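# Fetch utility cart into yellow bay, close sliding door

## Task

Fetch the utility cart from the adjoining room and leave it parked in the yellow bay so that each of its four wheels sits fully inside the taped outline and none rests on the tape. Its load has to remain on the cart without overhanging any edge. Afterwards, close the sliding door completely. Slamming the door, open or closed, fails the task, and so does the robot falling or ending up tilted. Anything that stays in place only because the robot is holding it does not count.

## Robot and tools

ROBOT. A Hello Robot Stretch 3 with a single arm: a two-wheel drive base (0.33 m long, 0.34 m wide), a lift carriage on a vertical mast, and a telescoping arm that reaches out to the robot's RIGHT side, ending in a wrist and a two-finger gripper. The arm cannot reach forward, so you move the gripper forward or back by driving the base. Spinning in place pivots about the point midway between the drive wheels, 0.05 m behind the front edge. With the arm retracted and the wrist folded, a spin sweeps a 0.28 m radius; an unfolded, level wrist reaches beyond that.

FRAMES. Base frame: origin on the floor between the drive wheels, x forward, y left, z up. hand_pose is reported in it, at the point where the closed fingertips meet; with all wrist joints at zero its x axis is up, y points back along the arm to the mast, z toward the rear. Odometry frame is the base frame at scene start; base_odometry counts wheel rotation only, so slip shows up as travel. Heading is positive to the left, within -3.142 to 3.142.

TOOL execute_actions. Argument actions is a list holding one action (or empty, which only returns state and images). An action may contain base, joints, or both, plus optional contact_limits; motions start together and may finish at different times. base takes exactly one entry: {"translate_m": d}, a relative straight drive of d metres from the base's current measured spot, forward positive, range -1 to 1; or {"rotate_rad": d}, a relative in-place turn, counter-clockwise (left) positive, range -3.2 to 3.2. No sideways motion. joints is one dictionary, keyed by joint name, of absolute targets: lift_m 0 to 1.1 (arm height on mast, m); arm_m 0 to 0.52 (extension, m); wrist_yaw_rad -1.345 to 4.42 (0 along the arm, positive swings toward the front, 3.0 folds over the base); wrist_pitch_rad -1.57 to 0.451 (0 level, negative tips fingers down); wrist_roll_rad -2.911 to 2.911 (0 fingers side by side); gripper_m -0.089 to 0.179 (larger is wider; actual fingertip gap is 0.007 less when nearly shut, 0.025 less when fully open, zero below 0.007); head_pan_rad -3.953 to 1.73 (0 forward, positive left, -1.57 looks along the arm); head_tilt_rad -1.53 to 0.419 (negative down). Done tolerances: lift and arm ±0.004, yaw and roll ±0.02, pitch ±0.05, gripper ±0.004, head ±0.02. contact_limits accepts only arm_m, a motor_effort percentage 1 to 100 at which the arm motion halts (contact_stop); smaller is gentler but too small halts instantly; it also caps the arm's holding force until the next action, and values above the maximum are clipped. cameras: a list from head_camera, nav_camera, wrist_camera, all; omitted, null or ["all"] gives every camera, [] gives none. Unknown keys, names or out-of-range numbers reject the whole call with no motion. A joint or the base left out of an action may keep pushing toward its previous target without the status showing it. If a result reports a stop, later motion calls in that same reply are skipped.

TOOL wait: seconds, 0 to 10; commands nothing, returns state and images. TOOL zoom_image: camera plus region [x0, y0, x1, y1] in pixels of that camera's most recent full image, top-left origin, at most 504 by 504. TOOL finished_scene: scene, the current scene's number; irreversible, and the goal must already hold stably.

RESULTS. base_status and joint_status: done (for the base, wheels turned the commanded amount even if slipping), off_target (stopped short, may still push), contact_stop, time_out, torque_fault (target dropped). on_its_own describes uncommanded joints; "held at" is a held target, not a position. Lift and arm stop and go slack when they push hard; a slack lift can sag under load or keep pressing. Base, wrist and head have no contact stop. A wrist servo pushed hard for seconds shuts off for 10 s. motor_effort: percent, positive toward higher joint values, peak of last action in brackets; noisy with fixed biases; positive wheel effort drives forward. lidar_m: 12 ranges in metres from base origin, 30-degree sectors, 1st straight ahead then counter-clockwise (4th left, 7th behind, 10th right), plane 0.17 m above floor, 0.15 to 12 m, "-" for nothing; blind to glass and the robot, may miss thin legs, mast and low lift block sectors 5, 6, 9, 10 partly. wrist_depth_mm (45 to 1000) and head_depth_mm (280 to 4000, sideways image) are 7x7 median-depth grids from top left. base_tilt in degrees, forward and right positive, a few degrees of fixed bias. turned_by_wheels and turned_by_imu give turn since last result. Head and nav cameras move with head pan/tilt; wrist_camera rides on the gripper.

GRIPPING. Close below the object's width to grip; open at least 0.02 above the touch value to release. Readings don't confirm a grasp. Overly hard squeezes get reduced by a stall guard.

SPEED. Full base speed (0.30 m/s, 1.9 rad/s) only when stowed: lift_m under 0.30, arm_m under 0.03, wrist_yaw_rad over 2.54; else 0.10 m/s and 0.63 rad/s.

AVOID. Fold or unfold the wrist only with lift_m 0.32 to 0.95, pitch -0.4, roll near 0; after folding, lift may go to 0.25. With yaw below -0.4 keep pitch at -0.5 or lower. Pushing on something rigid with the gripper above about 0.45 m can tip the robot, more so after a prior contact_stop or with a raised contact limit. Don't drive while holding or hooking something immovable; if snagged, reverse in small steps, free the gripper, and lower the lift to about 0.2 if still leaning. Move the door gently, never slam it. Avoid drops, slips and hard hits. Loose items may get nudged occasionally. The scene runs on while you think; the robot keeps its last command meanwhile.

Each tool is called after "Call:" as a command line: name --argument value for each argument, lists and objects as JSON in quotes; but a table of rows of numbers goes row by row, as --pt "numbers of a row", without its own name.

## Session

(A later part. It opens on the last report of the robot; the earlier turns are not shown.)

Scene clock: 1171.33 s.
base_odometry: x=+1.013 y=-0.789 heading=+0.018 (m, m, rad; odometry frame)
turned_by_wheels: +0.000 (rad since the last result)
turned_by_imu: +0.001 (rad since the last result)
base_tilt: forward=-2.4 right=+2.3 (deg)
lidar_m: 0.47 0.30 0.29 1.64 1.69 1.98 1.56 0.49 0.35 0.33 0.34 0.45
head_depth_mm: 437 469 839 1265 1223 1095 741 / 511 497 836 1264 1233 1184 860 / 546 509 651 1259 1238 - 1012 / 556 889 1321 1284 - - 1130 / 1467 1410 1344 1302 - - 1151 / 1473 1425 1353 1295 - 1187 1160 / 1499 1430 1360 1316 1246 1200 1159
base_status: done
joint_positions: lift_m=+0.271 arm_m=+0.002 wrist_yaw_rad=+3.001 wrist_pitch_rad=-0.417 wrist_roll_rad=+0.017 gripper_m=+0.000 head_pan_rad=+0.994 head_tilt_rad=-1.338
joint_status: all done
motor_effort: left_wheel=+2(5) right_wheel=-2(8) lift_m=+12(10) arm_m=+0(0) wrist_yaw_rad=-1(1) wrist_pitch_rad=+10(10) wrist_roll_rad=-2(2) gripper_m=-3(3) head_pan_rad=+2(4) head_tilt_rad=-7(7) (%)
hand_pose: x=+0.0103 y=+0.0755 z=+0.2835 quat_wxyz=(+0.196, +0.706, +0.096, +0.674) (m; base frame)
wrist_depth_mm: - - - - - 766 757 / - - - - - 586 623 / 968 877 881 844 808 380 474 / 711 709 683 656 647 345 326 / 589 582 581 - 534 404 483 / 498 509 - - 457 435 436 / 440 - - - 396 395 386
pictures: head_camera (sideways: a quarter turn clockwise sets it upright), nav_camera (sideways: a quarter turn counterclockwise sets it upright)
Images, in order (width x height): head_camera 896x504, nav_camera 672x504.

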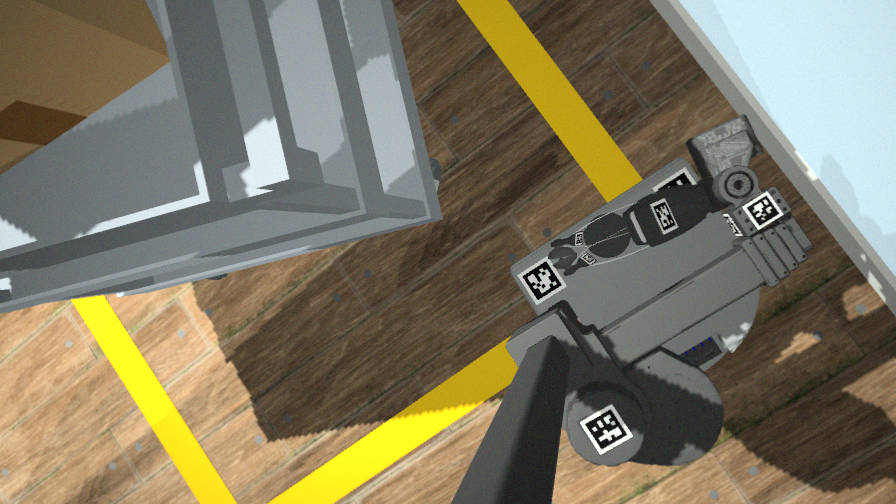

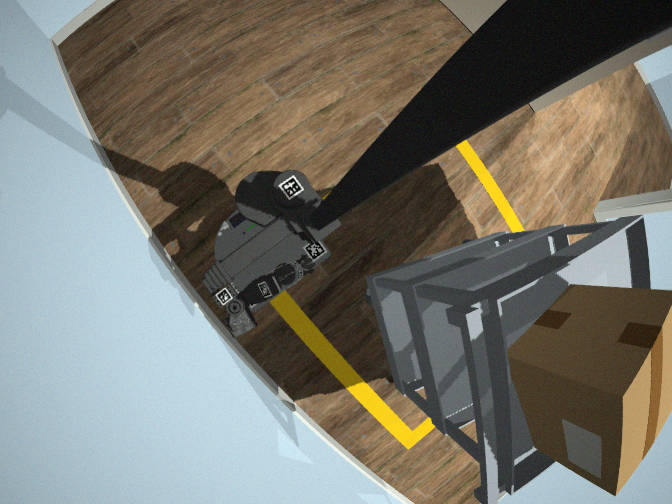

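Call:
execute_actions --actions '[{"base":{"translate_m":-0.25}}]' --cameras '[]'

Call:
execute_actions --actions '[{"base":{"rotate_rad":1.57},"joints":{"head_pan_rad":-0.8,"head_tilt_rad":-0.9}}]' --cameras '[]'

Call:
execute_actions --actions '[{"base":{"translate_m":0.6},"joints":{"head_pan_rad":-1.4,"head_tilt_rad":-0.9}}]'

Scene clock: 1180.63 s.
base_odometry: x=+0.763 y=-0.793 heading=+0.019 (m, m, rad; odometry frame)
turned_by_wheels: +0.000 (rad since the last result)
turned_by_imu: +0.001 (rad since the last result)
base_tilt: forward=-2.4 right=+2.3 (deg)
lidar_m: 0.62 0.49 0.79 1.63 1.67 1.72 1.61 0.51 0.36 0.34 0.35 0.46
head_depth_mm: 914 854 1174 1274 1226 1107 767 / 916 1216 1195 1283 1233 1187 888 / 1452 1394 1341 1287 1236 - 1046 / 1468 1403 1342 1285 - - 1144 / 1491 1417 1354 1292 - - 1152 / 1495 1415 1358 1299 - 1185 1156 / 1495 1432 1358 1315 1244 1197 1157
base_status: done
joint_positions: lift_m=+0.271 arm_m=+0.002 wrist_yaw_rad=+3.001 wrist_pitch_rad=-0.417 wrist_roll_rad=+0.017 gripper_m=+0.000 head_pan_rad=+0.994 head_tilt_rad=-1.338
joint_status: not commanded
motor_effort: left_wheel=+2(5) right_wheel=-2(7) lift_m=+11(11) arm_m=+0(0) wrist_yaw_rad=-1(0) wrist_pitch_rad=+11(10) wrist_roll_rad=-1(2) gripper_m=-4(3) head_pan_rad=+4(3) head_tilt_rad=-7(7) (%)
hand_pose: x=+0.0103 y=+0.0755 z=+0.2835 quat_wxyz=(+0.196, +0.706, +0.096, +0.674) (m; base frame)
wrist_depth_mm: - - - - - - 806 / - - - - - 981 562 / 958 845 840 841 809 786 680 / 729 698 683 676 642 632 611 / 583 578 581 - 531 514 509 / 494 503 - - 454 448 443 / 437 - - - 397 394 387
pictures: none
No camera images: the call's "cameras" was empty. Leave "cameras" out to get every camera's image.

Scene clock: 1182.90 s.
base_odometry: x=+0.763 y=-0.793 heading=+1.588 (m, m, rad; odometry frame)
turned_by_wheels: +1.570 (rad since the last result)
turned_by_imu: +1.572 (rad since the last result)
base_tilt: forward=-2.4 right=+2.4 (deg)
lidar_m: 1.63 1.66 1.73 1.64 0.51 0.36 0.34 0.35 0.46 0.63 0.49 0.77
head_depth_mm: 553 621 668 946 1268 1218 1099 / 611 694 678 946 1121 1223 1127 / 1011 833 1100 1032 1278 1226 1130 / 999 887 1174 1445 1390 1239 1107 / 2011 2162 1840 1603 1407 1242 1108 / 1867 2166 1898 1622 1407 1240 1117 / 2933 2305 1901 1617 1405 1238 1124
base_status: done
joint_positions: lift_m=+0.271 arm_m=+0.002 wrist_yaw_rad=+3.001 wrist_pitch_rad=-0.417 wrist_roll_rad=+0.017 gripper_m=+0.000 head_pan_rad=-0.793 head_tilt_rad=-0.902
joint_status: all done
motor_effort: left_wheel=-2(6) right_wheel=+1(8) lift_m=+11(12) arm_m=+0(0) wrist_yaw_rad=-1(1) wrist_pitch_rad=+10(10) wrist_roll_rad=-2(2) gripper_m=-3(4) head_pan_rad=-3(52) head_tilt_rad=+1(36) (%)
hand_pose: x=+0.0103 y=+0.0755 z=+0.2835 quat_wxyz=(+0.196, +0.706, +0.096, +0.674) (m; base frame)
wrist_depth_mm: 526 - - - - - - / 519 - - - - - - / 508 659 843 835 816 776 770 / 496 637 693 660 632 631 606 / 461 564 579 - 540 510 515 / 440 509 - - 453 451 440 / 392 - - - 401 393 383
pictures: none
No camera images: the call's "cameras" was empty. Leave "cameras" out to get every camera's image.

Scene clock: 1186.53 s.
base_odometry: x=+0.752 y=-0.193 heading=+1.588 (m, m, rad; odometry frame)
turned_by_wheels: +0.000 (rad since the last result)
turned_by_imu: -0.001 (rad since the last result)
base_tilt: forward=-2.3 right=+2.4 (deg)
lidar_m: 1.03 1.06 1.46 1.67 1.41 0.99 0.94 0.96 0.53 0.53 0.64 1.09
head_depth_mm: 1780 854 670 983 1158 1194 1103 / 1781 858 682 1005 1200 1234 1132 / 1831 858 712 1012 1279 1230 - / 1929 817 824 1056 1334 1236 1111 / 1943 2198 1849 1589 1387 1239 1114 / 1984 2233 1881 1615 1398 1243 1119 / 1997 2184 1898 1607 1409 1244 1116
base_status: done
joint_positions: lift_m=+0.271 arm_m=+0.002 wrist_yaw_rad=+3.001 wrist_pitch_rad=-0.417 wrist_roll_rad=+0.017 gripper_m=+0.000 head_pan_rad=-1.393 head_tilt_rad=-0.902
joint_status: all done
motor_effort: left_wheel=-2(6) right_wheel=+2(7) lift_m=+11(11) arm_m=+0(0) wrist_yaw_rad=-1(1) wrist_pitch_rad=+10(10) wrist_roll_rad=-2(1) gripper_m=-3(3) head_pan_rad=-5(46) head_tilt_rad=+1(1) (%)
hand_pose: x=+0.0103 y=+0.0755 z=+0.2835 quat_wxyz=(+0.196, +0.706, +0.096, +0.674) (m; base frame)
wrist_depth_mm: - - - - - - - / - - - - - - 973 / 943 852 869 832 797 771 774 / 735 708 677 658 638 620 601 / 586 579 575 - 535 517 506 / 496 508 - - 454 442 438 / 444 - - - 398 390 389
pictures: head_camera (sideways: a quarter turn clockwise sets it upright), nav_camera (sideways: a quarter turn counterclockwise sets it upright), wrist_camera
Images, in order (width x height): head_camera 896x504, nav_camera 672x504, wrist_camera 644x364.

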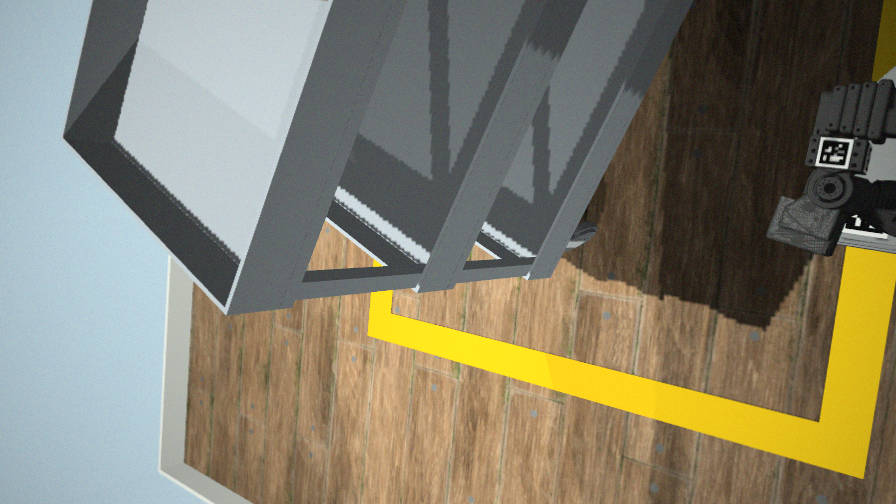

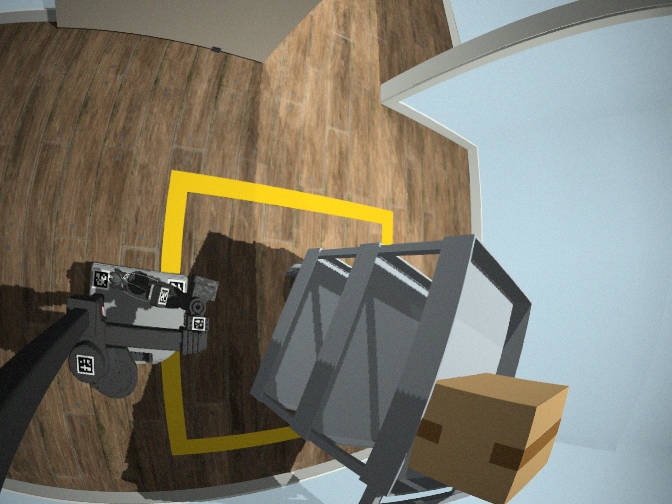

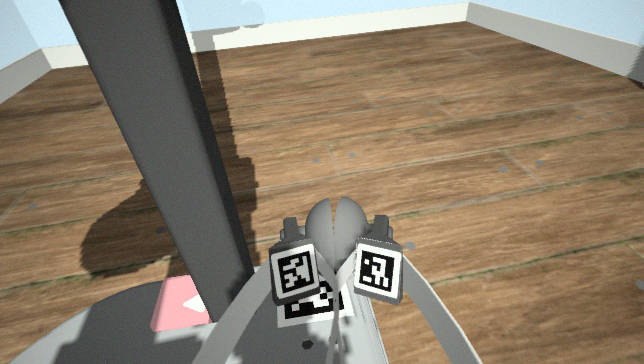

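Call:
execute_actions --actions '[{"base":{"translate_m":0.2},"joints":{"lift_m":0.34}}]' --cameras '[]'

Call:
execute_actions --actions '[{"joints":{"wrist_yaw_rad":0.0,"wrist_pitch_rad":-0.42,"gripper_m":0.14}}]' --cameras '[]'

Call:
execute_actions --actions '[{"joints":{"lift_m":0.315,"arm_m":0.12,"head_pan_rad":-1.57,"head_tilt_rad":-1.0}}]' --cameras '["head_camera","wrist_camera"]'

Scene clock: 1196.97 s.
base_odometry: x=+0.749 y=+0.007 heading=+1.588 (m, m, rad; odometry frame)
turned_by_wheels: +0.000 (rad since the last result)
turned_by_imu: +0.000 (rad since the last result)
base_tilt: forward=-2.4 right=+2.4 (deg)
lidar_m: 0.83 0.85 1.20 1.68 1.71 1.20 1.14 0.66 0.60 0.60 1.44 0.88
head_depth_mm: 1828 830 692 1006 1218 1229 1100 / 1876 2074 776 1002 1271 1230 1148 / 1897 2132 1868 1591 1351 1233 - / 1911 2145 1872 1606 1399 1234 1114 / 1940 2196 1876 1606 1391 1239 1112 / 1989 2207 1893 1619 1397 1243 1116 / 1832 1888 1849 1628 1403 1247 1119
base_status: done
joint_positions: lift_m=+0.339 arm_m=+0.002 wrist_yaw_rad=+3.001 wrist_pitch_rad=-0.417 wrist_roll_rad=+0.017 gripper_m=+0.000 head_pan_rad=-1.394 head_tilt_rad=-0.902
joint_status: all done
motor_effort: left_wheel=-2(7) right_wheel=+1(8) lift_m=+29(32) arm_m=+1(0) wrist_yaw_rad=-1(1) wrist_pitch_rad=+10(10) wrist_roll_rad=-2(2) gripper_m=-3(4) head_pan_rad=-4(4) head_tilt_rad=+2(1) (%)
hand_pose: x=+0.0103 y=+0.0755 z=+0.3524 quat_wxyz=(+0.196, +0.706, +0.096, +0.674) (m; base frame)
wrist_depth_mm: - - - - - - 870 / - - - - - - 835 / - - - 996 935 886 823 / 844 832 798 777 771 712 711 / 694 687 685 - 624 613 600 / 586 571 - - 529 533 514 / 509 512 - - 465 469 451
pictures: none
No camera images: the call's "cameras" was empty. Leave "cameras" out to get every camera's image.

Scene clock: 1199.47 s.
base_odometry: x=+0.749 y=+0.007 heading=+1.588 (m, m, rad; odometry frame)
turned_by_wheels: +0.000 (rad since the last result)
turned_by_imu: +0.000 (rad since the last result)
base_tilt: forward=-2.3 right=+2.4 (deg)
lidar_m: 0.84 0.86 1.20 1.68 1.71 1.20 1.14 0.66 0.60 0.60 1.44 0.88
head_depth_mm: 1817 831 693 1007 1221 1224 1103 / 1876 2060 774 998 1276 1229 1150 / 1901 2124 1882 1597 1342 1249 - / 1920 2163 1864 1592 1400 1237 1125 / 1946 2150 1871 1613 1397 1243 1119 / 1967 2223 1878 1615 1412 1243 1112 / 1846 1902 1852 1626 1400 1251 1122
base_status: not commanded
joint_positions: lift_m=+0.339 arm_m=+0.002 wrist_yaw_rad=+0.002 wrist_pitch_rad=-0.434 wrist_roll_rad=+0.016 gripper_m=+0.140 head_pan_rad=-1.394 head_tilt_rad=-0.902
joint_status: all done
motor_effort: left_wheel=-2(2) right_wheel=+2(2) lift_m=+30(30) arm_m=+1(0) wrist_yaw_rad=-2(3) wrist_pitch_rad=+9(8) wrist_roll_rad=-1(2) gripper_m=+0(94) head_pan_rad=-3(3) head_tilt_rad=+1(1) (%)
hand_pose: x=-0.0211 y=-0.3692 z=+0.3486 quat_wxyz=(+0.685, +0.152, -0.696, -0.153) (m; base frame)
wrist_depth_mm: - - - - - - - / - - - - 764 720 681 / - - 973 642 633 611 592 / 838 801 762 489 432 412 472 / 662 678 640 610 572 413 379 / 566 - 539 534 532 508 519 / 498 481 475 466 466 451 452
pictures: none
No camera images: the call's "cameras" was empty. Leave "cameras" out to get every camera's image.

Scene clock: 1201.60 s.
base_odometry: x=+0.749 y=+0.007 heading=+1.588 (m, m, rad; odometry frame)
turned_by_wheels: +0.000 (rad since the last result)
turned_by_imu: +0.000 (rad since the last result)
base_tilt: forward=-2.3 right=+2.4 (deg)
lidar_m: 0.83 0.85 1.20 1.68 1.71 1.20 1.14 0.66 0.60 0.60 1.45 0.88
head_depth_mm: 879 745 1031 993 1265 1192 1107 / 894 747 1053 1257 1310 1207 - / 1880 708 1052 1276 1337 1182 - / 1993 1958 1685 1490 1349 1205 1102 / 1989 2014 1733 1518 1348 1209 1102 / 1966 2043 1740 1510 1349 1209 1103 / 1958 2028 1740 1522 1361 1223 1107
base_status: not commanded
joint_positions: lift_m=+0.316 arm_m=+0.120 wrist_yaw_rad=+0.001 wrist_pitch_rad=-0.435 wrist_roll_rad=+0.016 gripper_m=+0.140 head_pan_rad=-1.563 head_tilt_rad=-0.987
joint_status: all done
motor_effort: left_wheel=-2(2) right_wheel=+2(1) lift_m=+11(25) arm_m=+4(4) wrist_yaw_rad=-1(3) wrist_pitch_rad=+9(10) wrist_roll_rad=-1(1) gripper_m=+1(0) head_pan_rad=-4(24) head_tilt_rad=-7(24) (%)
hand_pose: x=-0.0213 y=-0.4869 z=+0.3244 quat_wxyz=(+0.685, +0.152, -0.696, -0.154) (m; base frame)
wrist_depth_mm: - - - - - - - / - - - - 690 637 581 / 976 957 927 508 562 554 547 / 780 753 743 470 460 452 439 / 631 648 608 381 328 385 373 / 540 - 515 500 407 462 287 / 473 457 458 451 437 427 420
pictures: head_camera (sideways: a quarter turn clockwise sets it upright), wrist_camera
Images, in order (width x height): head_camera 896x504, wrist_camera 644x364.

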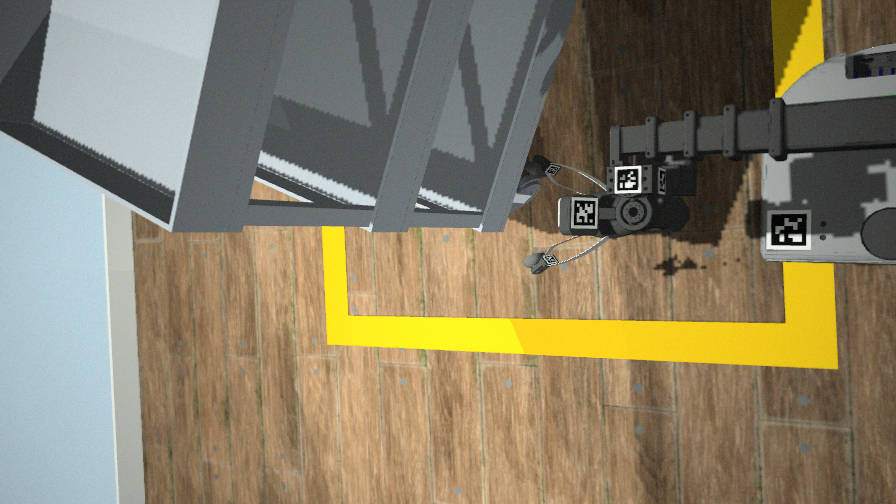

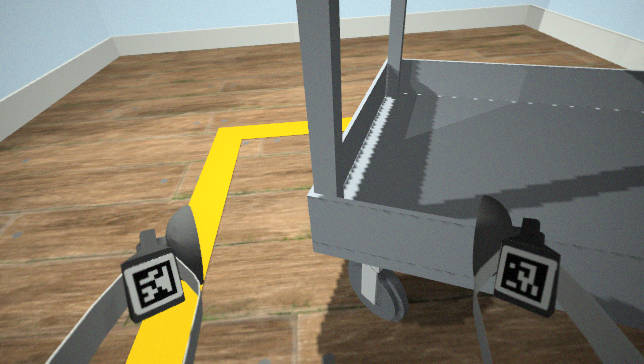

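Call:
execute_actions --actions '[{"joints":{"arm_m":0.2}}]' --cameras '["wrist_camera"]'

Scene clock: 1205.57 s.
base_odometry: x=+0.749 y=+0.007 heading=+1.588 (m, m, rad; odometry frame)
turned_by_wheels: +0.000 (rad since the last result)
turned_by_imu: +0.000 (rad since the last result)
base_tilt: forward=-2.4 right=+2.4 (deg)
lidar_m: 0.83 0.85 1.20 1.68 1.71 1.20 1.14 0.66 0.60 0.60 1.45 0.88
head_depth_mm: 879 746 1038 992 1272 1196 1100 / 894 748 1052 1255 1280 1201 - / 1873 708 1061 1280 - 1207 - / 1988 1948 1678 1485 1344 1203 1098 / 1961 2020 1725 1514 1344 1216 1101 / 1976 2021 1732 1511 1361 1215 1103 / 1951 2026 1730 1524 1356 1210 1106
base_status: not commanded
joint_positions: lift_m=+0.316 arm_m=+0.200 wrist_yaw_rad=+0.001 wrist_pitch_rad=-0.435 wrist_roll_rad=+0.016 gripper_m=+0.140 head_pan_rad=-1.563 head_tilt_rad=-0.987
joint_status: all done
motor_effort: left_wheel=-1(2) right_wheel=+2(2) lift_m=+11(11) arm_m=+4(5) wrist_yaw_rad=-1(1) wrist_pitch_rad=+10(9) wrist_roll_rad=-1(1) gripper_m=+0(0) head_pan_rad=-3(3) head_tilt_rad=-8(8) (%)
hand_pose: x=-0.0213 y=-0.5669 z=+0.3244 quat_wxyz=(+0.685, +0.152, -0.696, -0.154) (m; base frame)
wrist_depth_mm: - - - 176 - - - / - - - 194 618 595 - / 965 949 908 800 561 557 525 / 767 753 729 379 462 446 438 / 647 632 610 389 387 385 365 / 543 - 524 303 274 244 321 / 485 453 453 434 303 258 237
pictures: wrist_camera
Images, in order (width x height): wrist_camera 644x364.

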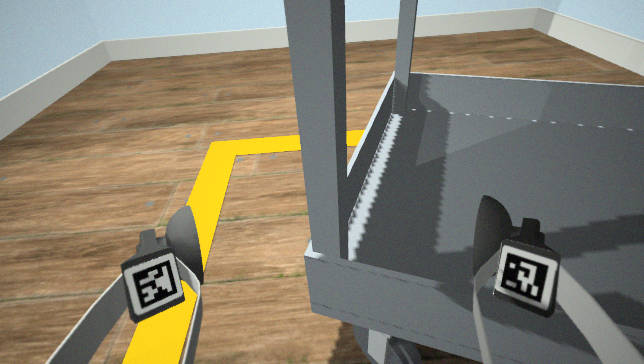

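Call:
execute_actions --actions '[{"joints":{"arm_m":0.29}}]' --cameras '["wrist_camera"]'

Scene clock: 1208.90 s.
base_odometry: x=+0.749 y=+0.007 heading=+1.588 (m, m, rad; odometry frame)
turned_by_wheels: +0.000 (rad since the last result)
turned_by_imu: +0.000 (rad since the last result)
base_tilt: forward=-2.4 right=+2.4 (deg)
lidar_m: 0.83 0.86 1.20 1.68 1.72 1.20 1.14 0.66 0.60 0.60 1.44 0.88
head_depth_mm: 881 747 1027 988 1274 1204 1107 / 893 750 1060 1261 1293 1200 - / 1866 708 1053 1097 1308 1211 - / 1977 1935 1678 1477 1337 1210 1098 / 1977 1995 1714 1513 1339 1215 1098 / 1973 2019 1734 1526 1350 1214 1107 / 1955 2013 1743 1517 1352 1215 1113
base_status: not commanded
joint_positions: lift_m=+0.316 arm_m=+0.290 wrist_yaw_rad=+0.001 wrist_pitch_rad=-0.435 wrist_roll_rad=+0.016 gripper_m=+0.140 head_pan_rad=-1.563 head_tilt_rad=-0.987
joint_status: all done
motor_effort: left_wheel=-1(2) right_wheel=+2(1) lift_m=+11(12) arm_m=+4(3) wrist_yaw_rad=-1(1) wrist_pitch_rad=+10(9) wrist_roll_rad=-1(1) gripper_m=+0(0) head_pan_rad=-4(4) head_tilt_rad=-7(7) (%)
hand_pose: x=-0.0213 y=-0.6569 z=+0.3244 quat_wxyz=(+0.685, +0.152, -0.696, -0.154) (m; base frame)
wrist_depth_mm: - - - 87 - - - / - - - 96 - - - / 974 970 899 107 554 514 473 / 791 754 712 121 452 451 438 / 634 637 612 141 385 389 368 / 528 - 515 167 330 316 316 / 469 461 454 204 289 283 283
pictures: wrist_camera
Images, in order (width x height): wrist_camera 644x364.

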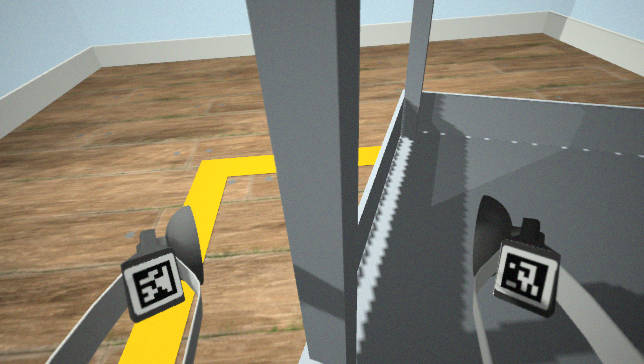

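Row-4 depth 0.141; go slightly further, grip, and pull.

Call:
execute_actions --actions '[{"joints":{"arm_m":0.31}}]' --cameras '[]'

Call:
execute_actions --actions '[{"joints":{"gripper_m":-0.03}}]' --cameras '["wrist_camera"]'

Call:
execute_actions --actions '[{"joints":{"arm_m":0.22}}]'

Scene clock: 1213.80 s.
base_odometry: x=+0.749 y=+0.007 heading=+1.588 (m, m, rad; odometry frame)
turned_by_wheels: +0.000 (rad since the last result)
turned_by_imu: +0.000 (rad since the last result)
base_tilt: forward=-2.4 right=+2.4 (deg)
lidar_m: 0.83 0.85 1.20 1.68 1.71 1.20 1.14 0.66 0.60 0.60 1.44 0.88
head_depth_mm: 879 746 1031 990 1275 1199 1104 / 893 748 1054 1259 1291 1199 - / 1856 708 1054 994 1320 1207 - / 1989 1961 1685 1506 1339 1211 1104 / 1987 1983 1730 1509 1349 1203 1104 / 1950 2005 1744 1512 1344 1217 1101 / 1961 2036 1740 1517 1352 1218 1112
base_status: not commanded
joint_positions: lift_m=+0.316 arm_m=+0.310 wrist_yaw_rad=+0.001 wrist_pitch_rad=-0.435 wrist_roll_rad=+0.016 gripper_m=+0.140 head_pan_rad=-1.563 head_tilt_rad=-0.987
joint_status: all done
motor_effort: left_wheel=-1(2) right_wheel=+2(2) lift_m=+12(11) arm_m=+4(4) wrist_yaw_rad=-1(2) wrist_pitch_rad=+9(10) wrist_roll_rad=-1(1) gripper_m=+0(0) head_pan_rad=-4(4) head_tilt_rad=-8(7) (%)
hand_pose: x=-0.0213 y=-0.6769 z=+0.3244 quat_wxyz=(+0.685, +0.152, -0.696, -0.154) (m; base frame)
wrist_depth_mm: - - - 68 - - - / - - - 74 - - - / - 962 908 83 532 503 470 / 764 749 724 94 447 453 434 / 629 638 614 108 380 389 370 / 539 - 512 127 330 316 320 / 476 451 454 155 291 284 282
pictures: none
No camera images: the call's "cameras" was empty. Leave "cameras" out to get every camera's image.

Scene clock: 1216.10 s.
base_odometry: x=+0.749 y=+0.007 heading=+1.589 (m, m, rad; odometry frame)
turned_by_wheels: +0.000 (rad since the last result)
turned_by_imu: +0.001 (rad since the last result)
base_tilt: forward=-2.4 right=+2.4 (deg)
lidar_m: 0.83 0.85 1.20 1.68 1.71 1.20 1.14 0.66 0.60 0.60 1.44 0.88
head_depth_mm: 878 748 1028 990 1271 1198 1102 / 885 748 1057 1256 1287 1202 - / 1861 709 1054 997 1318 1206 - / 1993 1988 1676 1497 1331 1208 1102 / 1983 2018 1721 1514 1347 1216 1103 / 1953 2029 1732 1504 1349 1215 1104 / 1957 2051 1734 1521 1361 1222 1106
base_status: not commanded
joint_positions: lift_m=+0.316 arm_m=+0.310 wrist_yaw_rad=+0.018 wrist_pitch_rad=-0.436 wrist_roll_rad=+0.015 gripper_m=-0.028 head_pan_rad=-1.563 head_tilt_rad=-0.987
joint_status: all done
on_its_own: wrist_yaw_rad is at rest, and its effort (-23) is outside its rest range (-12 to +12)
motor_effort: left_wheel=+3(2) right_wheel=-7(8) lift_m=+11(12) arm_m=+3(4) wrist_yaw_rad=-23(24) wrist_pitch_rad=+10(10) wrist_roll_rad=-1(1) gripper_m=-36(100) head_pan_rad=-4(5) head_tilt_rad=-7(7) (%)
hand_pose: x=-0.0174 y=-0.6768 z=+0.3243 quat_wxyz=(+0.687, +0.158, -0.694, -0.148) (m; base frame)
wrist_depth_mm: - - - 67 - - - / - - - 74 - - - / 990 968 925 83 514 500 463 / 789 765 721 94 443 447 443 / 641 608 611 107 383 374 368 / 546 526 524 126 320 323 317 / 472 463 452 155 287 284 279
pictures: wrist_camera
Images, in order (width x height): wrist_camera 644x364.

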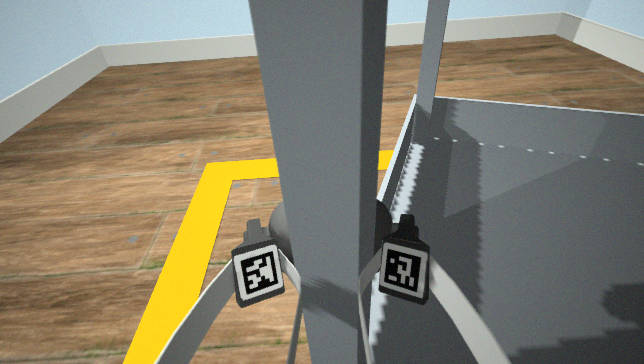

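Scene clock: 1218.00 s.
base_odometry: x=+0.749 y=+0.007 heading=+1.588 (m, m, rad; odometry frame)
turned_by_wheels: +0.000 (rad since the last result)
turned_by_imu: +0.000 (rad since the last result)
base_tilt: forward=-2.4 right=+2.4 (deg)
lidar_m: 0.83 0.85 1.20 1.68 1.71 1.20 1.14 0.63 0.53 0.53 1.44 0.88
head_depth_mm: 849 746 650 956 1233 1190 1103 / 856 748 1014 979 1261 1205 - / 1906 736 747 986 1272 1207 - / 1990 1987 1712 1504 1337 1215 1102 / 1954 2000 1716 1510 1352 1212 1099 / 1970 2000 1725 1516 1345 1207 1106 / 1946 2026 1731 1523 1351 1216 1108
base_status: not commanded
joint_positions: lift_m=+0.315 arm_m=+0.221 wrist_yaw_rad=+0.005 wrist_pitch_rad=-0.430 wrist_roll_rad=+0.001 gripper_m=-0.018 head_pan_rad=-1.563 head_tilt_rad=-0.987
joint_status: all done
on_its_own: gripper_m is held at -0.019, not at your -0.030, by its stall guard, which is still easing
motor_effort: left_wheel=-1(3) right_wheel=+0(8) lift_m=+16(16) arm_m=-8(10) wrist_yaw_rad=-7(26) wrist_pitch_rad=+6(10) wrist_roll_rad=+4(4) gripper_m=-28(36) head_pan_rad=-5(5) head_tilt_rad=-7(7) (%)
hand_pose: x=-0.0204 y=-0.5886 z=+0.3253 quat_wxyz=(+0.691, +0.153, -0.691, -0.149) (m; base frame)
wrist_depth_mm: - - - 72 - - - / - - - 79 523 - - / 974 963 916 88 531 510 491 / 759 745 733 99 463 451 445 / 625 607 601 111 386 384 377 / 534 532 525 131 320 332 325 / 462 457 447 162 292 286 283
pictures: head_camera (sideways: a quarter turn clockwise sets it upright), nav_camera (sideways: a quarter turn counterclockwise sets it upright), wrist_camera
Images, in order (width x height): head_camera 896x504, nav_camera 672x504, wrist_camera 644x364.

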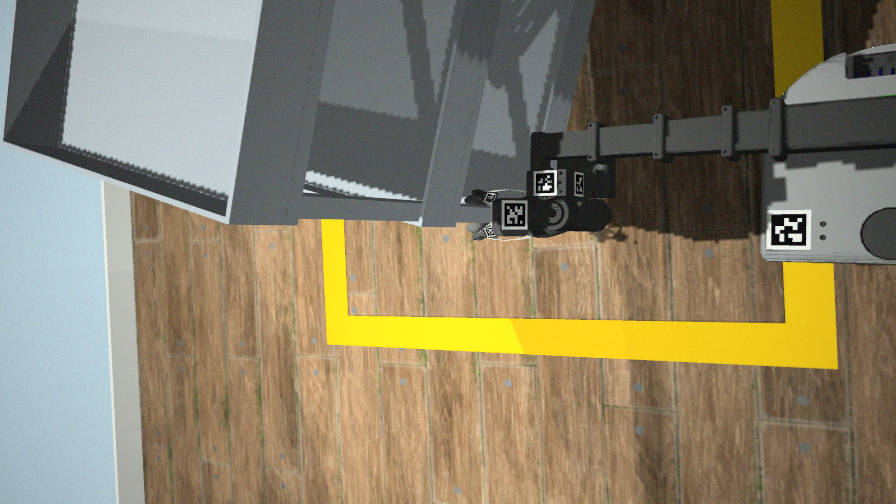

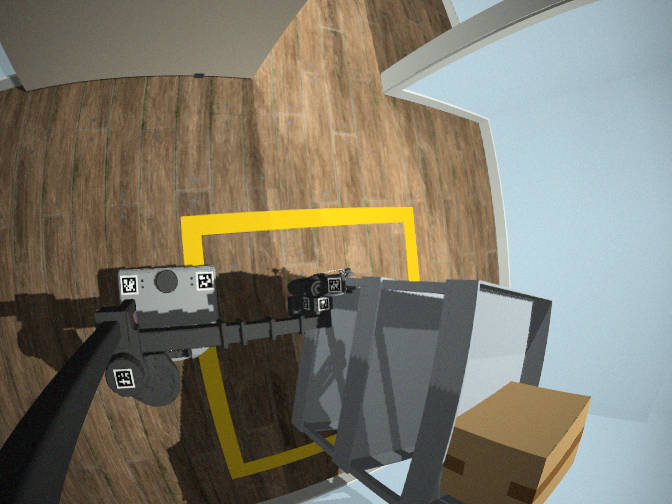

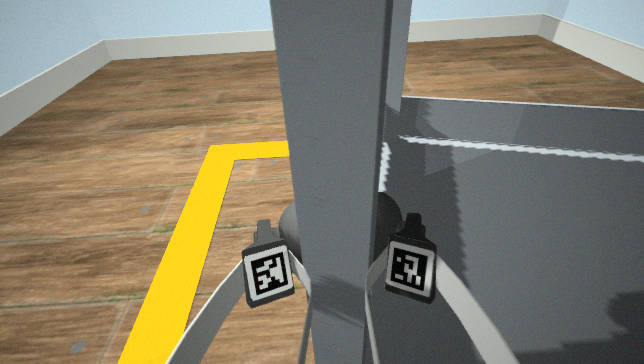

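Call:
execute_actions --actions '[{"joints":{"arm_m":0.10}}]'

Scene clock: 1222.90 s.
base_odometry: x=+0.749 y=+0.007 heading=+1.588 (m, m, rad; odometry frame)
turned_by_wheels: +0.000 (rad since the last result)
turned_by_imu: +0.001 (rad since the last result)
base_tilt: forward=-2.3 right=+2.4 (deg)
lidar_m: 0.83 0.86 1.20 1.68 1.71 1.20 1.14 0.53 0.43 0.42 1.44 0.88
head_depth_mm: 821 746 644 924 1138 1194 1102 / 828 750 645 929 1157 1212 - / 1852 750 648 916 1168 1171 - / 1996 1995 1686 1487 1337 1209 1104 / 1969 2006 1732 1501 1353 1214 1098 / 1967 2016 1734 1517 1346 1216 1104 / 1969 2028 1731 1522 1353 1220 1108
base_status: not commanded
joint_positions: lift_m=+0.315 arm_m=+0.101 wrist_yaw_rad=+0.060 wrist_pitch_rad=-0.432 wrist_roll_rad=-0.004 gripper_m=-0.008 head_pan_rad=-1.563 head_tilt_rad=-0.988
joint_status: all done
on_its_own: wrist_yaw_rad is held at +0.052, not at your +0.000, by its stall guard, which is not easing now; gripper_m is held at -0.009, not at your -0.030, by its stall guard, which is not easing now
motor_effort: left_wheel=+1(3) right_wheel=-3(9) lift_m=+16(16) arm_m=-6(9) wrist_yaw_rad=-9(44) wrist_pitch_rad=+7(7) wrist_roll_rad=+6(6) gripper_m=-23(23) head_pan_rad=-4(4) head_tilt_rad=-7(7) (%)
hand_pose: x=-0.0082 y=-0.4678 z=+0.3249 quat_wxyz=(+0.696, +0.172, -0.684, -0.131) (m; base frame)
wrist_depth_mm: - - - 72 - - - / - - - 79 - - - / 970 962 947 89 549 530 506 / 758 724 723 100 462 458 452 / 628 602 610 112 390 384 377 / 529 522 514 131 326 330 324 / 461 451 447 165 291 288 289
pictures: head_camera (sideways: a quarter turn clockwise sets it upright), nav_camera (sideways: a quarter turn counterclockwise sets it upright), wrist_camera
Images, in order (width x height): head_camera 896x504, nav_camera 672x504, wrist_camera 644x364.

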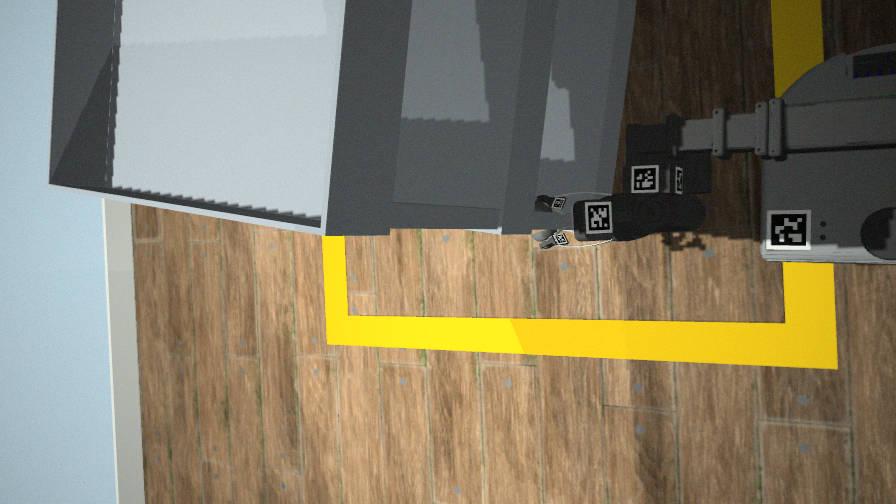

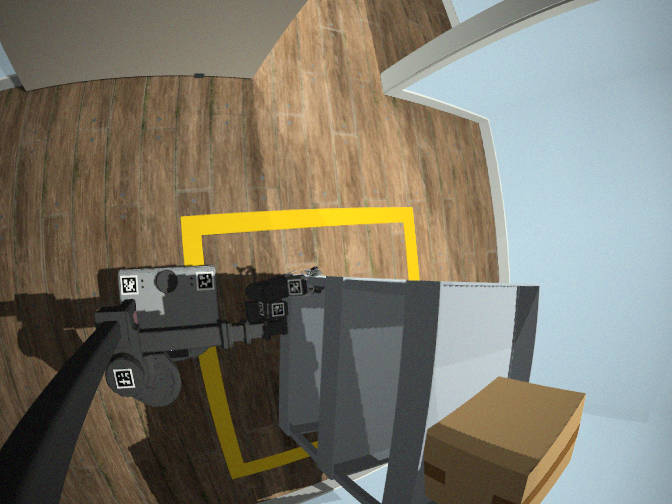

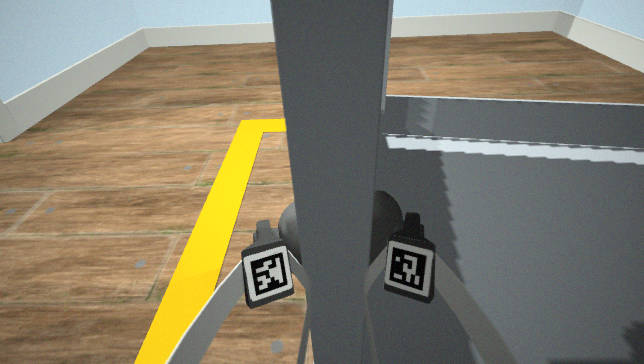

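Call:
execute_actions --actions '[{"joints":{"gripper_m":0.14}}]' --cameras '[]'

Call:
execute_actions --actions '[{"joints":{"arm_m":0.0,"head_pan_rad":-2.2,"head_tilt_rad":-0.85}}]' --cameras '["head_camera","nav_camera"]'

Scene clock: 1228.07 s.
base_odometry: x=+0.749 y=+0.007 heading=+1.588 (m, m, rad; odometry frame)
turned_by_wheels: +0.000 (rad since the last result)
turned_by_imu: +0.000 (rad since the last result)
base_tilt: forward=-2.4 right=+2.4 (deg)
lidar_m: 0.83 0.85 1.20 1.68 1.71 1.20 1.13 0.53 0.42 0.42 1.45 0.88
head_depth_mm: 825 746 643 923 1140 1206 1107 / 829 751 645 927 1159 1205 - / 1866 753 649 916 1159 1176 - / 1975 1981 1692 1487 1341 1205 1100 / 1985 2022 1716 1506 1339 1215 1102 / 1965 2029 1743 1511 1341 1214 1100 / 1945 2038 1740 1516 1354 1219 1109
base_status: not commanded
joint_positions: lift_m=+0.315 arm_m=+0.100 wrist_yaw_rad=+0.054 wrist_pitch_rad=-0.434 wrist_roll_rad=+0.012 gripper_m=+0.140 head_pan_rad=-1.563 head_tilt_rad=-0.988
joint_status: all done
on_its_own: wrist_yaw_rad is held at +0.052, not at your +0.000, by its stall guard, which is not easing now
motor_effort: left_wheel=-1(1) right_wheel=+1(4) lift_m=+16(16) arm_m=-2(6) wrist_yaw_rad=-2(18) wrist_pitch_rad=+9(9) wrist_roll_rad=+1(6) gripper_m=+0(96) head_pan_rad=-4(4) head_tilt_rad=-7(7) (%)
hand_pose: x=-0.0095 y=-0.4673 z=+0.3244 quat_wxyz=(+0.690, +0.170, -0.690, -0.135) (m; base frame)
wrist_depth_mm: - - - 72 - - - / - - - 79 - - - / 961 979 911 88 546 528 505 / 775 764 731 99 460 448 439 / 637 648 603 114 392 386 370 / 541 - 517 134 333 316 319 / 476 462 456 168 292 287 282
pictures: none
No camera images: the call's "cameras" was empty. Leave "cameras" out to get every camera's image.

Scene clock: 1230.03 s.
base_odometry: x=+0.749 y=+0.007 heading=+1.588 (m, m, rad; odometry frame)
turned_by_wheels: +0.000 (rad since the last result)
turned_by_imu: +0.000 (rad since the last result)
base_tilt: forward=-2.4 right=+2.4 (deg)
lidar_m: 0.83 0.85 1.20 1.68 1.72 1.20 1.14 0.54 0.42 0.42 1.44 0.88
head_depth_mm: 1158 817 752 1539 1432 1244 1111 / 587 679 743 1025 1260 1253 1133 / 557 598 683 1005 1197 1248 1152 / 552 591 702 985 951 1213 1173 / 598 678 745 632 915 1172 1147 / 652 823 766 608 915 1117 1118 / 1909 875 769 643 732 1265 1124
base_status: not commanded
joint_positions: lift_m=+0.315 arm_m=+0.002 wrist_yaw_rad=+0.053 wrist_pitch_rad=-0.435 wrist_roll_rad=+0.012 gripper_m=+0.140 head_pan_rad=-2.193 head_tilt_rad=-0.853
joint_status: all done
joint sent to its limit — the command would take arm_m past its lower limit, so that joint was sent only as far as its limit.
on_its_own: wrist_yaw_rad is held at +0.052, not at your +0.000, by its stall guard, which is not easing now
motor_effort: left_wheel=-1(1) right_wheel=+1(1) lift_m=+16(16) arm_m=-2(5) wrist_yaw_rad=-2(2) wrist_pitch_rad=+9(9) wrist_roll_rad=+0(0) gripper_m=+0(1) head_pan_rad=-5(45) head_tilt_rad=+2(17) (%)
hand_pose: x=-0.0097 y=-0.3690 z=+0.3243 quat_wxyz=(+0.690, +0.170, -0.690, -0.135) (m; base frame)
wrist_depth_mm: - - - 167 - - - / - - - 588 620 602 578 / 948 931 933 594 578 554 551 / 763 742 735 467 462 454 445 / 618 635 618 403 385 385 370 / 540 - 522 302 275 265 321 / 465 461 452 435 417 288 269
pictures: head_camera (sideways: a quarter turn clockwise sets it upright), nav_camera (sideways: a quarter turn counterclockwise sets it upright)
Images, in order (width x height): head_camera 896x504, nav_camera 672x504.

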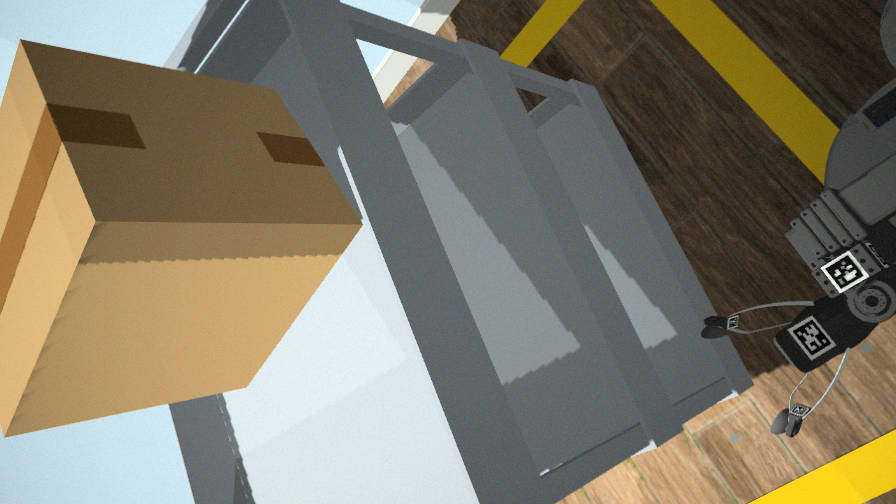

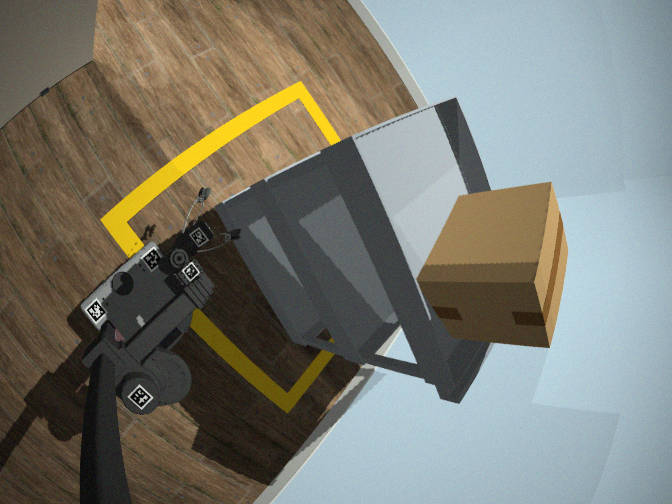

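Call:
execute_actions --actions '[{"base":{"translate_m":0.33},"joints":{"gripper_m":-0.02,"wrist_pitch_rad":-0.56,"lift_m":0.36,"wrist_yaw_rad":-1.1,"head_pan_rad":0,"head_tilt_rad":-0.7}}]' --cameras '[]'

Call:
execute_actions --actions '[{"base":{"rotate_rad":1.57},"joints":{"head_pan_rad":-0.9}}]' --cameras '[]'

Call:
execute_actions --actions '[{"base":{"translate_m":1.0},"joints":{"head_pan_rad":-1.7,"head_tilt_rad":-0.8}}]'

Scene clock: 1246.23 s.
base_odometry: x=+0.743 y=+0.337 heading=+1.588 (m, m, rad; odometry frame)
turned_by_wheels: +0.000 (rad since the last result)
turned_by_imu: +0.000 (rad since the last result)
base_tilt: forward=-2.3 right=+2.4 (deg)
lidar_m: 0.51 0.52 0.68 1.70 1.74 1.54 1.47 0.59 0.53 2.07 1.25 0.53
head_depth_mm: 402 455 525 618 753 960 1160 / 400 453 522 615 744 949 1144 / 399 451 519 610 737 941 1146 / 397 448 516 604 730 931 1146 / 395 446 511 602 728 920 1135 / 393 443 509 596 720 912 1128 / 392 441 506 593 717 900 1134
base_status: done
joint_positions: lift_m=+0.359 arm_m=+0.002 wrist_yaw_rad=-1.098 wrist_pitch_rad=-0.573 wrist_roll_rad=+0.012 gripper_m=-0.019 head_pan_rad=-0.007 head_tilt_rad=-0.704
joint_status: all done
motor_effort: left_wheel=-1(2) right_wheel=+1(4) lift_m=+30(30) arm_m=-3(3) wrist_yaw_rad=-2(4) wrist_pitch_rad=+8(8) wrist_roll_rad=+0(0) gripper_m=-11(95) head_pan_rad=+4(52) head_tilt_rad=+3(22) (%)
hand_pose: x=-0.2016 y=-0.2390 z=+0.3390 quat_wxyz=(+0.470, -0.187, -0.686, -0.524) (m; base frame)
wrist_depth_mm: - - 786 829 809 - - / - 670 622 629 892 895 862 / 855 543 425 552 755 732 710 / 698 672 458 658 642 628 617 / 607 589 586 - 573 551 544 / 528 520 518 476 490 481 474 / 468 456 458 447 436 442 435
pictures: none
No camera images: the call's "cameras" was empty. Leave "cameras" out to get every camera's image.

Scene clock: 1249.67 s.
base_odometry: x=+0.743 y=+0.337 heading=-3.125 (m, m, rad; odometry frame)
turned_by_wheels: +1.570 (rad since the last result)
turned_by_imu: +1.576 (rad since the last result)
base_tilt: forward=-2.3 right=+2.4 (deg)
lidar_m: 1.70 1.74 1.55 1.46 0.59 0.53 2.07 1.25 0.53 0.51 0.52 0.68
head_depth_mm: 416 460 516 585 677 804 990 / 443 493 556 638 749 905 1106 / 471 529 604 700 836 1041 1161 / 505 573 659 777 954 1205 1166 / 543 622 727 872 1093 1320 1174 / 589 682 810 1001 1428 1351 1168 / 641 774 1031 1293 1562 1356 1172
base_status: done
joint_positions: lift_m=+0.359 arm_m=+0.002 wrist_yaw_rad=-1.099 wrist_pitch_rad=-0.573 wrist_roll_rad=+0.012 gripper_m=-0.019 head_pan_rad=-0.893 head_tilt_rad=-0.704
joint_status: all done
motor_effort: left_wheel=-2(5) right_wheel=+1(5) lift_m=+30(30) arm_m=-3(2) wrist_yaw_rad=-2(2) wrist_pitch_rad=+8(8) wrist_roll_rad=+0(0) gripper_m=-10(10) head_pan_rad=-3(51) head_tilt_rad=+2(2) (%)
hand_pose: x=-0.2016 y=-0.2389 z=+0.3389 quat_wxyz=(+0.470, -0.186, -0.686, -0.524) (m; base frame)
wrist_depth_mm: 280 - - - - - - / 287 357 978 946 904 878 849 / 298 377 797 779 748 720 727 / 309 390 677 641 636 634 608 / 320 412 561 - 568 554 537 / 331 432 505 479 489 487 467 / 341 447 462 454 447 436 428
pictures: none
No camera images: the call's "cameras" was empty. Leave "cameras" out to get every camera's image.

Scene clock: 1260.73 s.
base_odometry: x=-0.257 y=+0.320 heading=-3.125 (m, m, rad; odometry frame)
turned_by_wheels: +0.000 (rad since the last result)
turned_by_imu: -0.001 (rad since the last result)
base_tilt: forward=-2.4 right=+2.4 (deg)
lidar_m: 0.70 0.72 0.94 1.53 1.56 1.47 1.46 0.67 0.53 0.50 0.51 0.67
head_depth_mm: 434 501 590 683 823 1160 1124 / 427 492 577 706 883 1161 1151 / 419 482 566 686 869 1187 1151 / 412 472 554 666 838 1137 1135 / 406 463 541 649 811 1078 1139 / 399 455 528 631 782 1032 1136 / 392 446 518 614 757 988 1140
base_status: done
joint_positions: lift_m=+0.359 arm_m=+0.002 wrist_yaw_rad=-1.099 wrist_pitch_rad=-0.573 wrist_roll_rad=+0.012 gripper_m=-0.019 head_pan_rad=-1.693 head_tilt_rad=-0.790
joint_status: all done
motor_effort: left_wheel=-2(3) right_wheel=+2(5) lift_m=+30(30) arm_m=-3(3) wrist_yaw_rad=-1(1) wrist_pitch_rad=+8(8) wrist_roll_rad=+0(0) gripper_m=-11(10) head_pan_rad=-3(48) head_tilt_rad=-6(18) (%)
hand_pose: x=-0.2016 y=-0.2389 z=+0.3389 quat_wxyz=(+0.470, -0.186, -0.686, -0.524) (m; base frame)
wrist_depth_mm: 258 276 381 619 - - - / 281 301 403 660 901 881 847 / 290 327 428 725 758 742 729 / 301 371 458 660 629 625 608 / 314 400 503 - 559 555 532 / 324 415 505 495 492 486 474 / 338 429 452 455 442 435 422
pictures: head_camera (sideways: a quarter turn clockwise sets it upright), nav_camera (sideways: a quarter turn counterclockwise sets it upright), wrist_camera
Images, in order (width x height): head_camera 896x504, nav_camera 672x504, wrist_camera 644x364.

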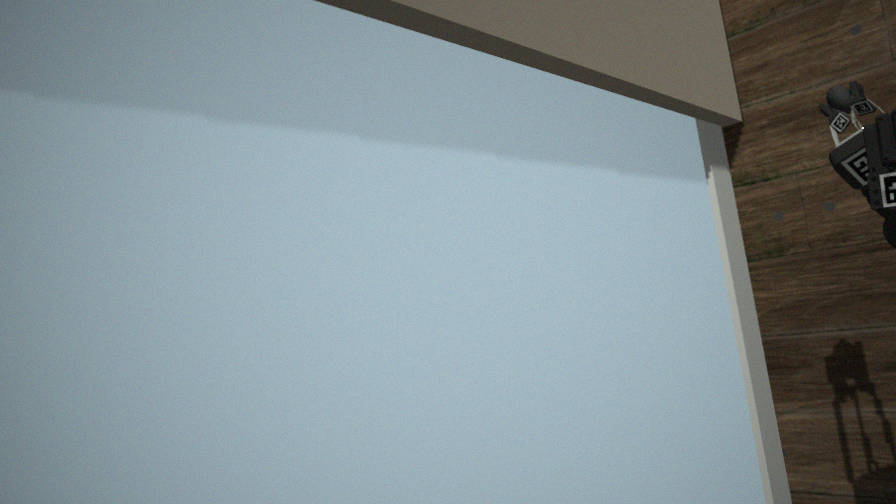

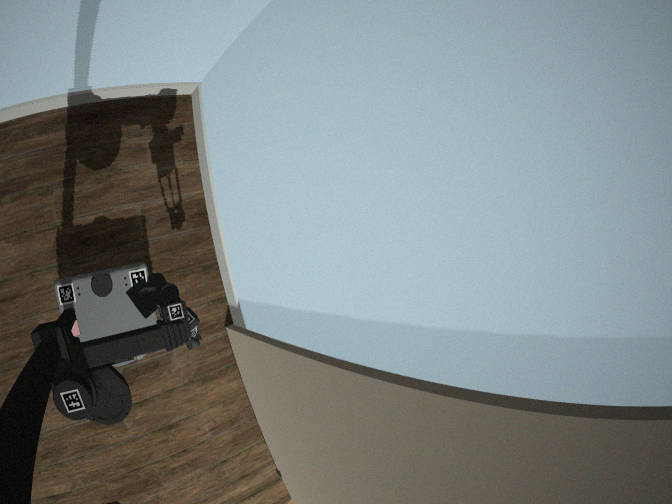

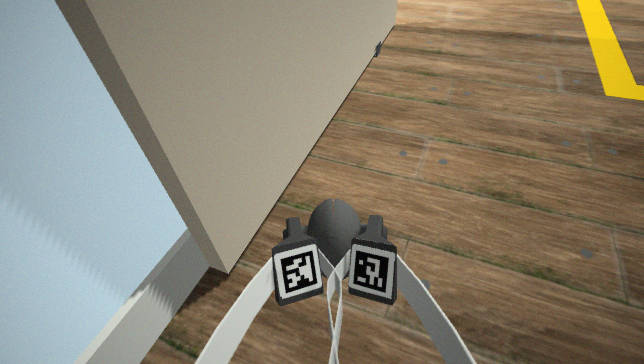

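Call:
execute_actions --actions '[{"base":{"translate_m":0.14}}]' --cameras '[]'

Call:
execute_actions --actions '[{"joints":{"arm_m":0.27,"head_pan_rad":-1.9,"head_tilt_rad":-1.0}}]' --cameras '["head_camera","wrist_camera"]'

Scene clock: 1267.53 s.
base_odometry: x=-0.397 y=+0.318 heading=-3.126 (m, m, rad; odometry frame)
turned_by_wheels: +0.000 (rad since the last result)
turned_by_imu: +0.000 (rad since the last result)
base_tilt: forward=-2.4 right=+2.4 (deg)
lidar_m: 0.56 0.58 0.75 1.54 1.57 1.61 1.60 0.66 0.52 0.49 0.50 0.60
head_depth_mm: 426 491 583 712 917 1201 1128 / 419 482 568 692 884 1204 1148 / 411 471 554 671 852 1165 1154 / 403 464 541 654 822 1106 1140 / 397 455 529 635 796 1057 1138 / 389 446 518 619 770 1014 1140 / 383 437 507 603 746 968 1141
base_status: done
joint_positions: lift_m=+0.359 arm_m=+0.002 wrist_yaw_rad=-1.099 wrist_pitch_rad=-0.573 wrist_roll_rad=+0.012 gripper_m=-0.019 head_pan_rad=-1.693 head_tilt_rad=-0.790
joint_status: not commanded
motor_effort: left_wheel=-2(2) right_wheel=+1(4) lift_m=+30(30) arm_m=-3(2) wrist_yaw_rad=-2(2) wrist_pitch_rad=+8(8) wrist_roll_rad=+0(0) gripper_m=-11(11) head_pan_rad=-3(5) head_tilt_rad=-6(6) (%)
hand_pose: x=-0.2016 y=-0.2389 z=+0.3389 quat_wxyz=(+0.470, -0.186, -0.686, -0.524) (m; base frame)
wrist_depth_mm: 263 329 390 586 - - - / 275 346 437 642 921 905 864 / 282 357 468 698 746 742 716 / 294 371 529 650 646 633 604 / 300 395 537 - 568 550 531 / 318 402 514 482 483 490 480 / 327 415 449 452 440 441 428
pictures: none
No camera images: the call's "cameras" was empty. Leave "cameras" out to get every camera's image.

Scene clock: 1270.73 s.
base_odometry: x=-0.397 y=+0.318 heading=-3.126 (m, m, rad; odometry frame)
turned_by_wheels: +0.000 (rad since the last result)
turned_by_imu: +0.000 (rad since the last result)
base_tilt: forward=-2.4 right=+2.3 (deg)
lidar_m: 0.57 0.58 0.75 1.54 1.57 1.61 1.60 0.66 0.51 0.49 0.50 0.60
head_depth_mm: 538 656 787 1039 1332 1199 1121 / 511 621 784 1037 1313 1200 - / 489 588 735 971 1292 1219 - / 469 558 689 870 1282 1209 - / 449 532 649 814 1235 1209 1103 / 433 509 612 774 1050 1221 1107 / 416 485 581 724 958 1196 1107
base_status: not commanded
joint_positions: lift_m=+0.360 arm_m=+0.269 wrist_yaw_rad=-1.152 wrist_pitch_rad=-0.597 wrist_roll_rad=+0.012 gripper_m=-0.019 head_pan_rad=-1.893 head_tilt_rad=-0.987
joint_status: all done
on_its_own: wrist_yaw_rad is at rest, and its effort (+67) is outside its rest range (-12 to +12)
motor_effort: left_wheel=-4(5) right_wheel=+3(3) lift_m=+28(30) arm_m=+12(12) wrist_yaw_rad=+67(67) wrist_pitch_rad=+23(23) wrist_roll_rad=+0(0) gripper_m=-19(19) head_pan_rad=-4(26) head_tilt_rad=-7(26) (%)
hand_pose: x=-0.2027 y=-0.4945 z=+0.3343 quat_wxyz=(+0.449, -0.197, -0.683, -0.542) (m; base frame)
wrist_depth_mm: - 56 76 131 273 - - / - 58 80 145 313 842 829 / - 60 85 162 374 710 701 / - 62 91 176 529 603 597 / - 65 97 152 533 527 536 / - 68 101 260 479 481 466 / - 70 102 275 436 429 431
pictures: head_camera (sideways: a quarter turn clockwise sets it upright), wrist_camera
Images, in order (width x height): head_camera 896x504, wrist_camera 644x364.

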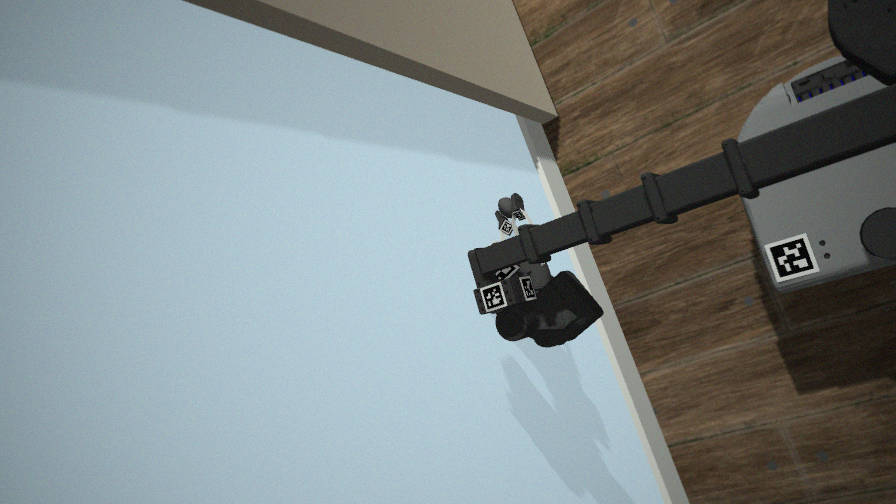

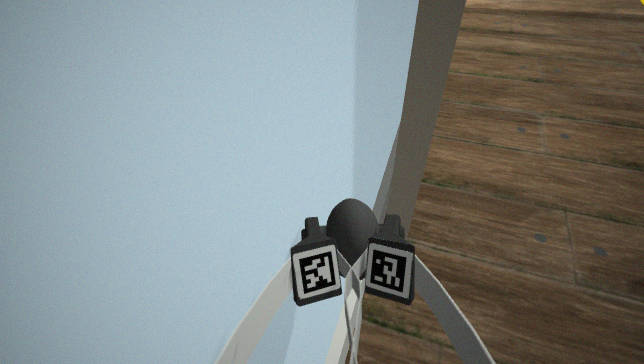

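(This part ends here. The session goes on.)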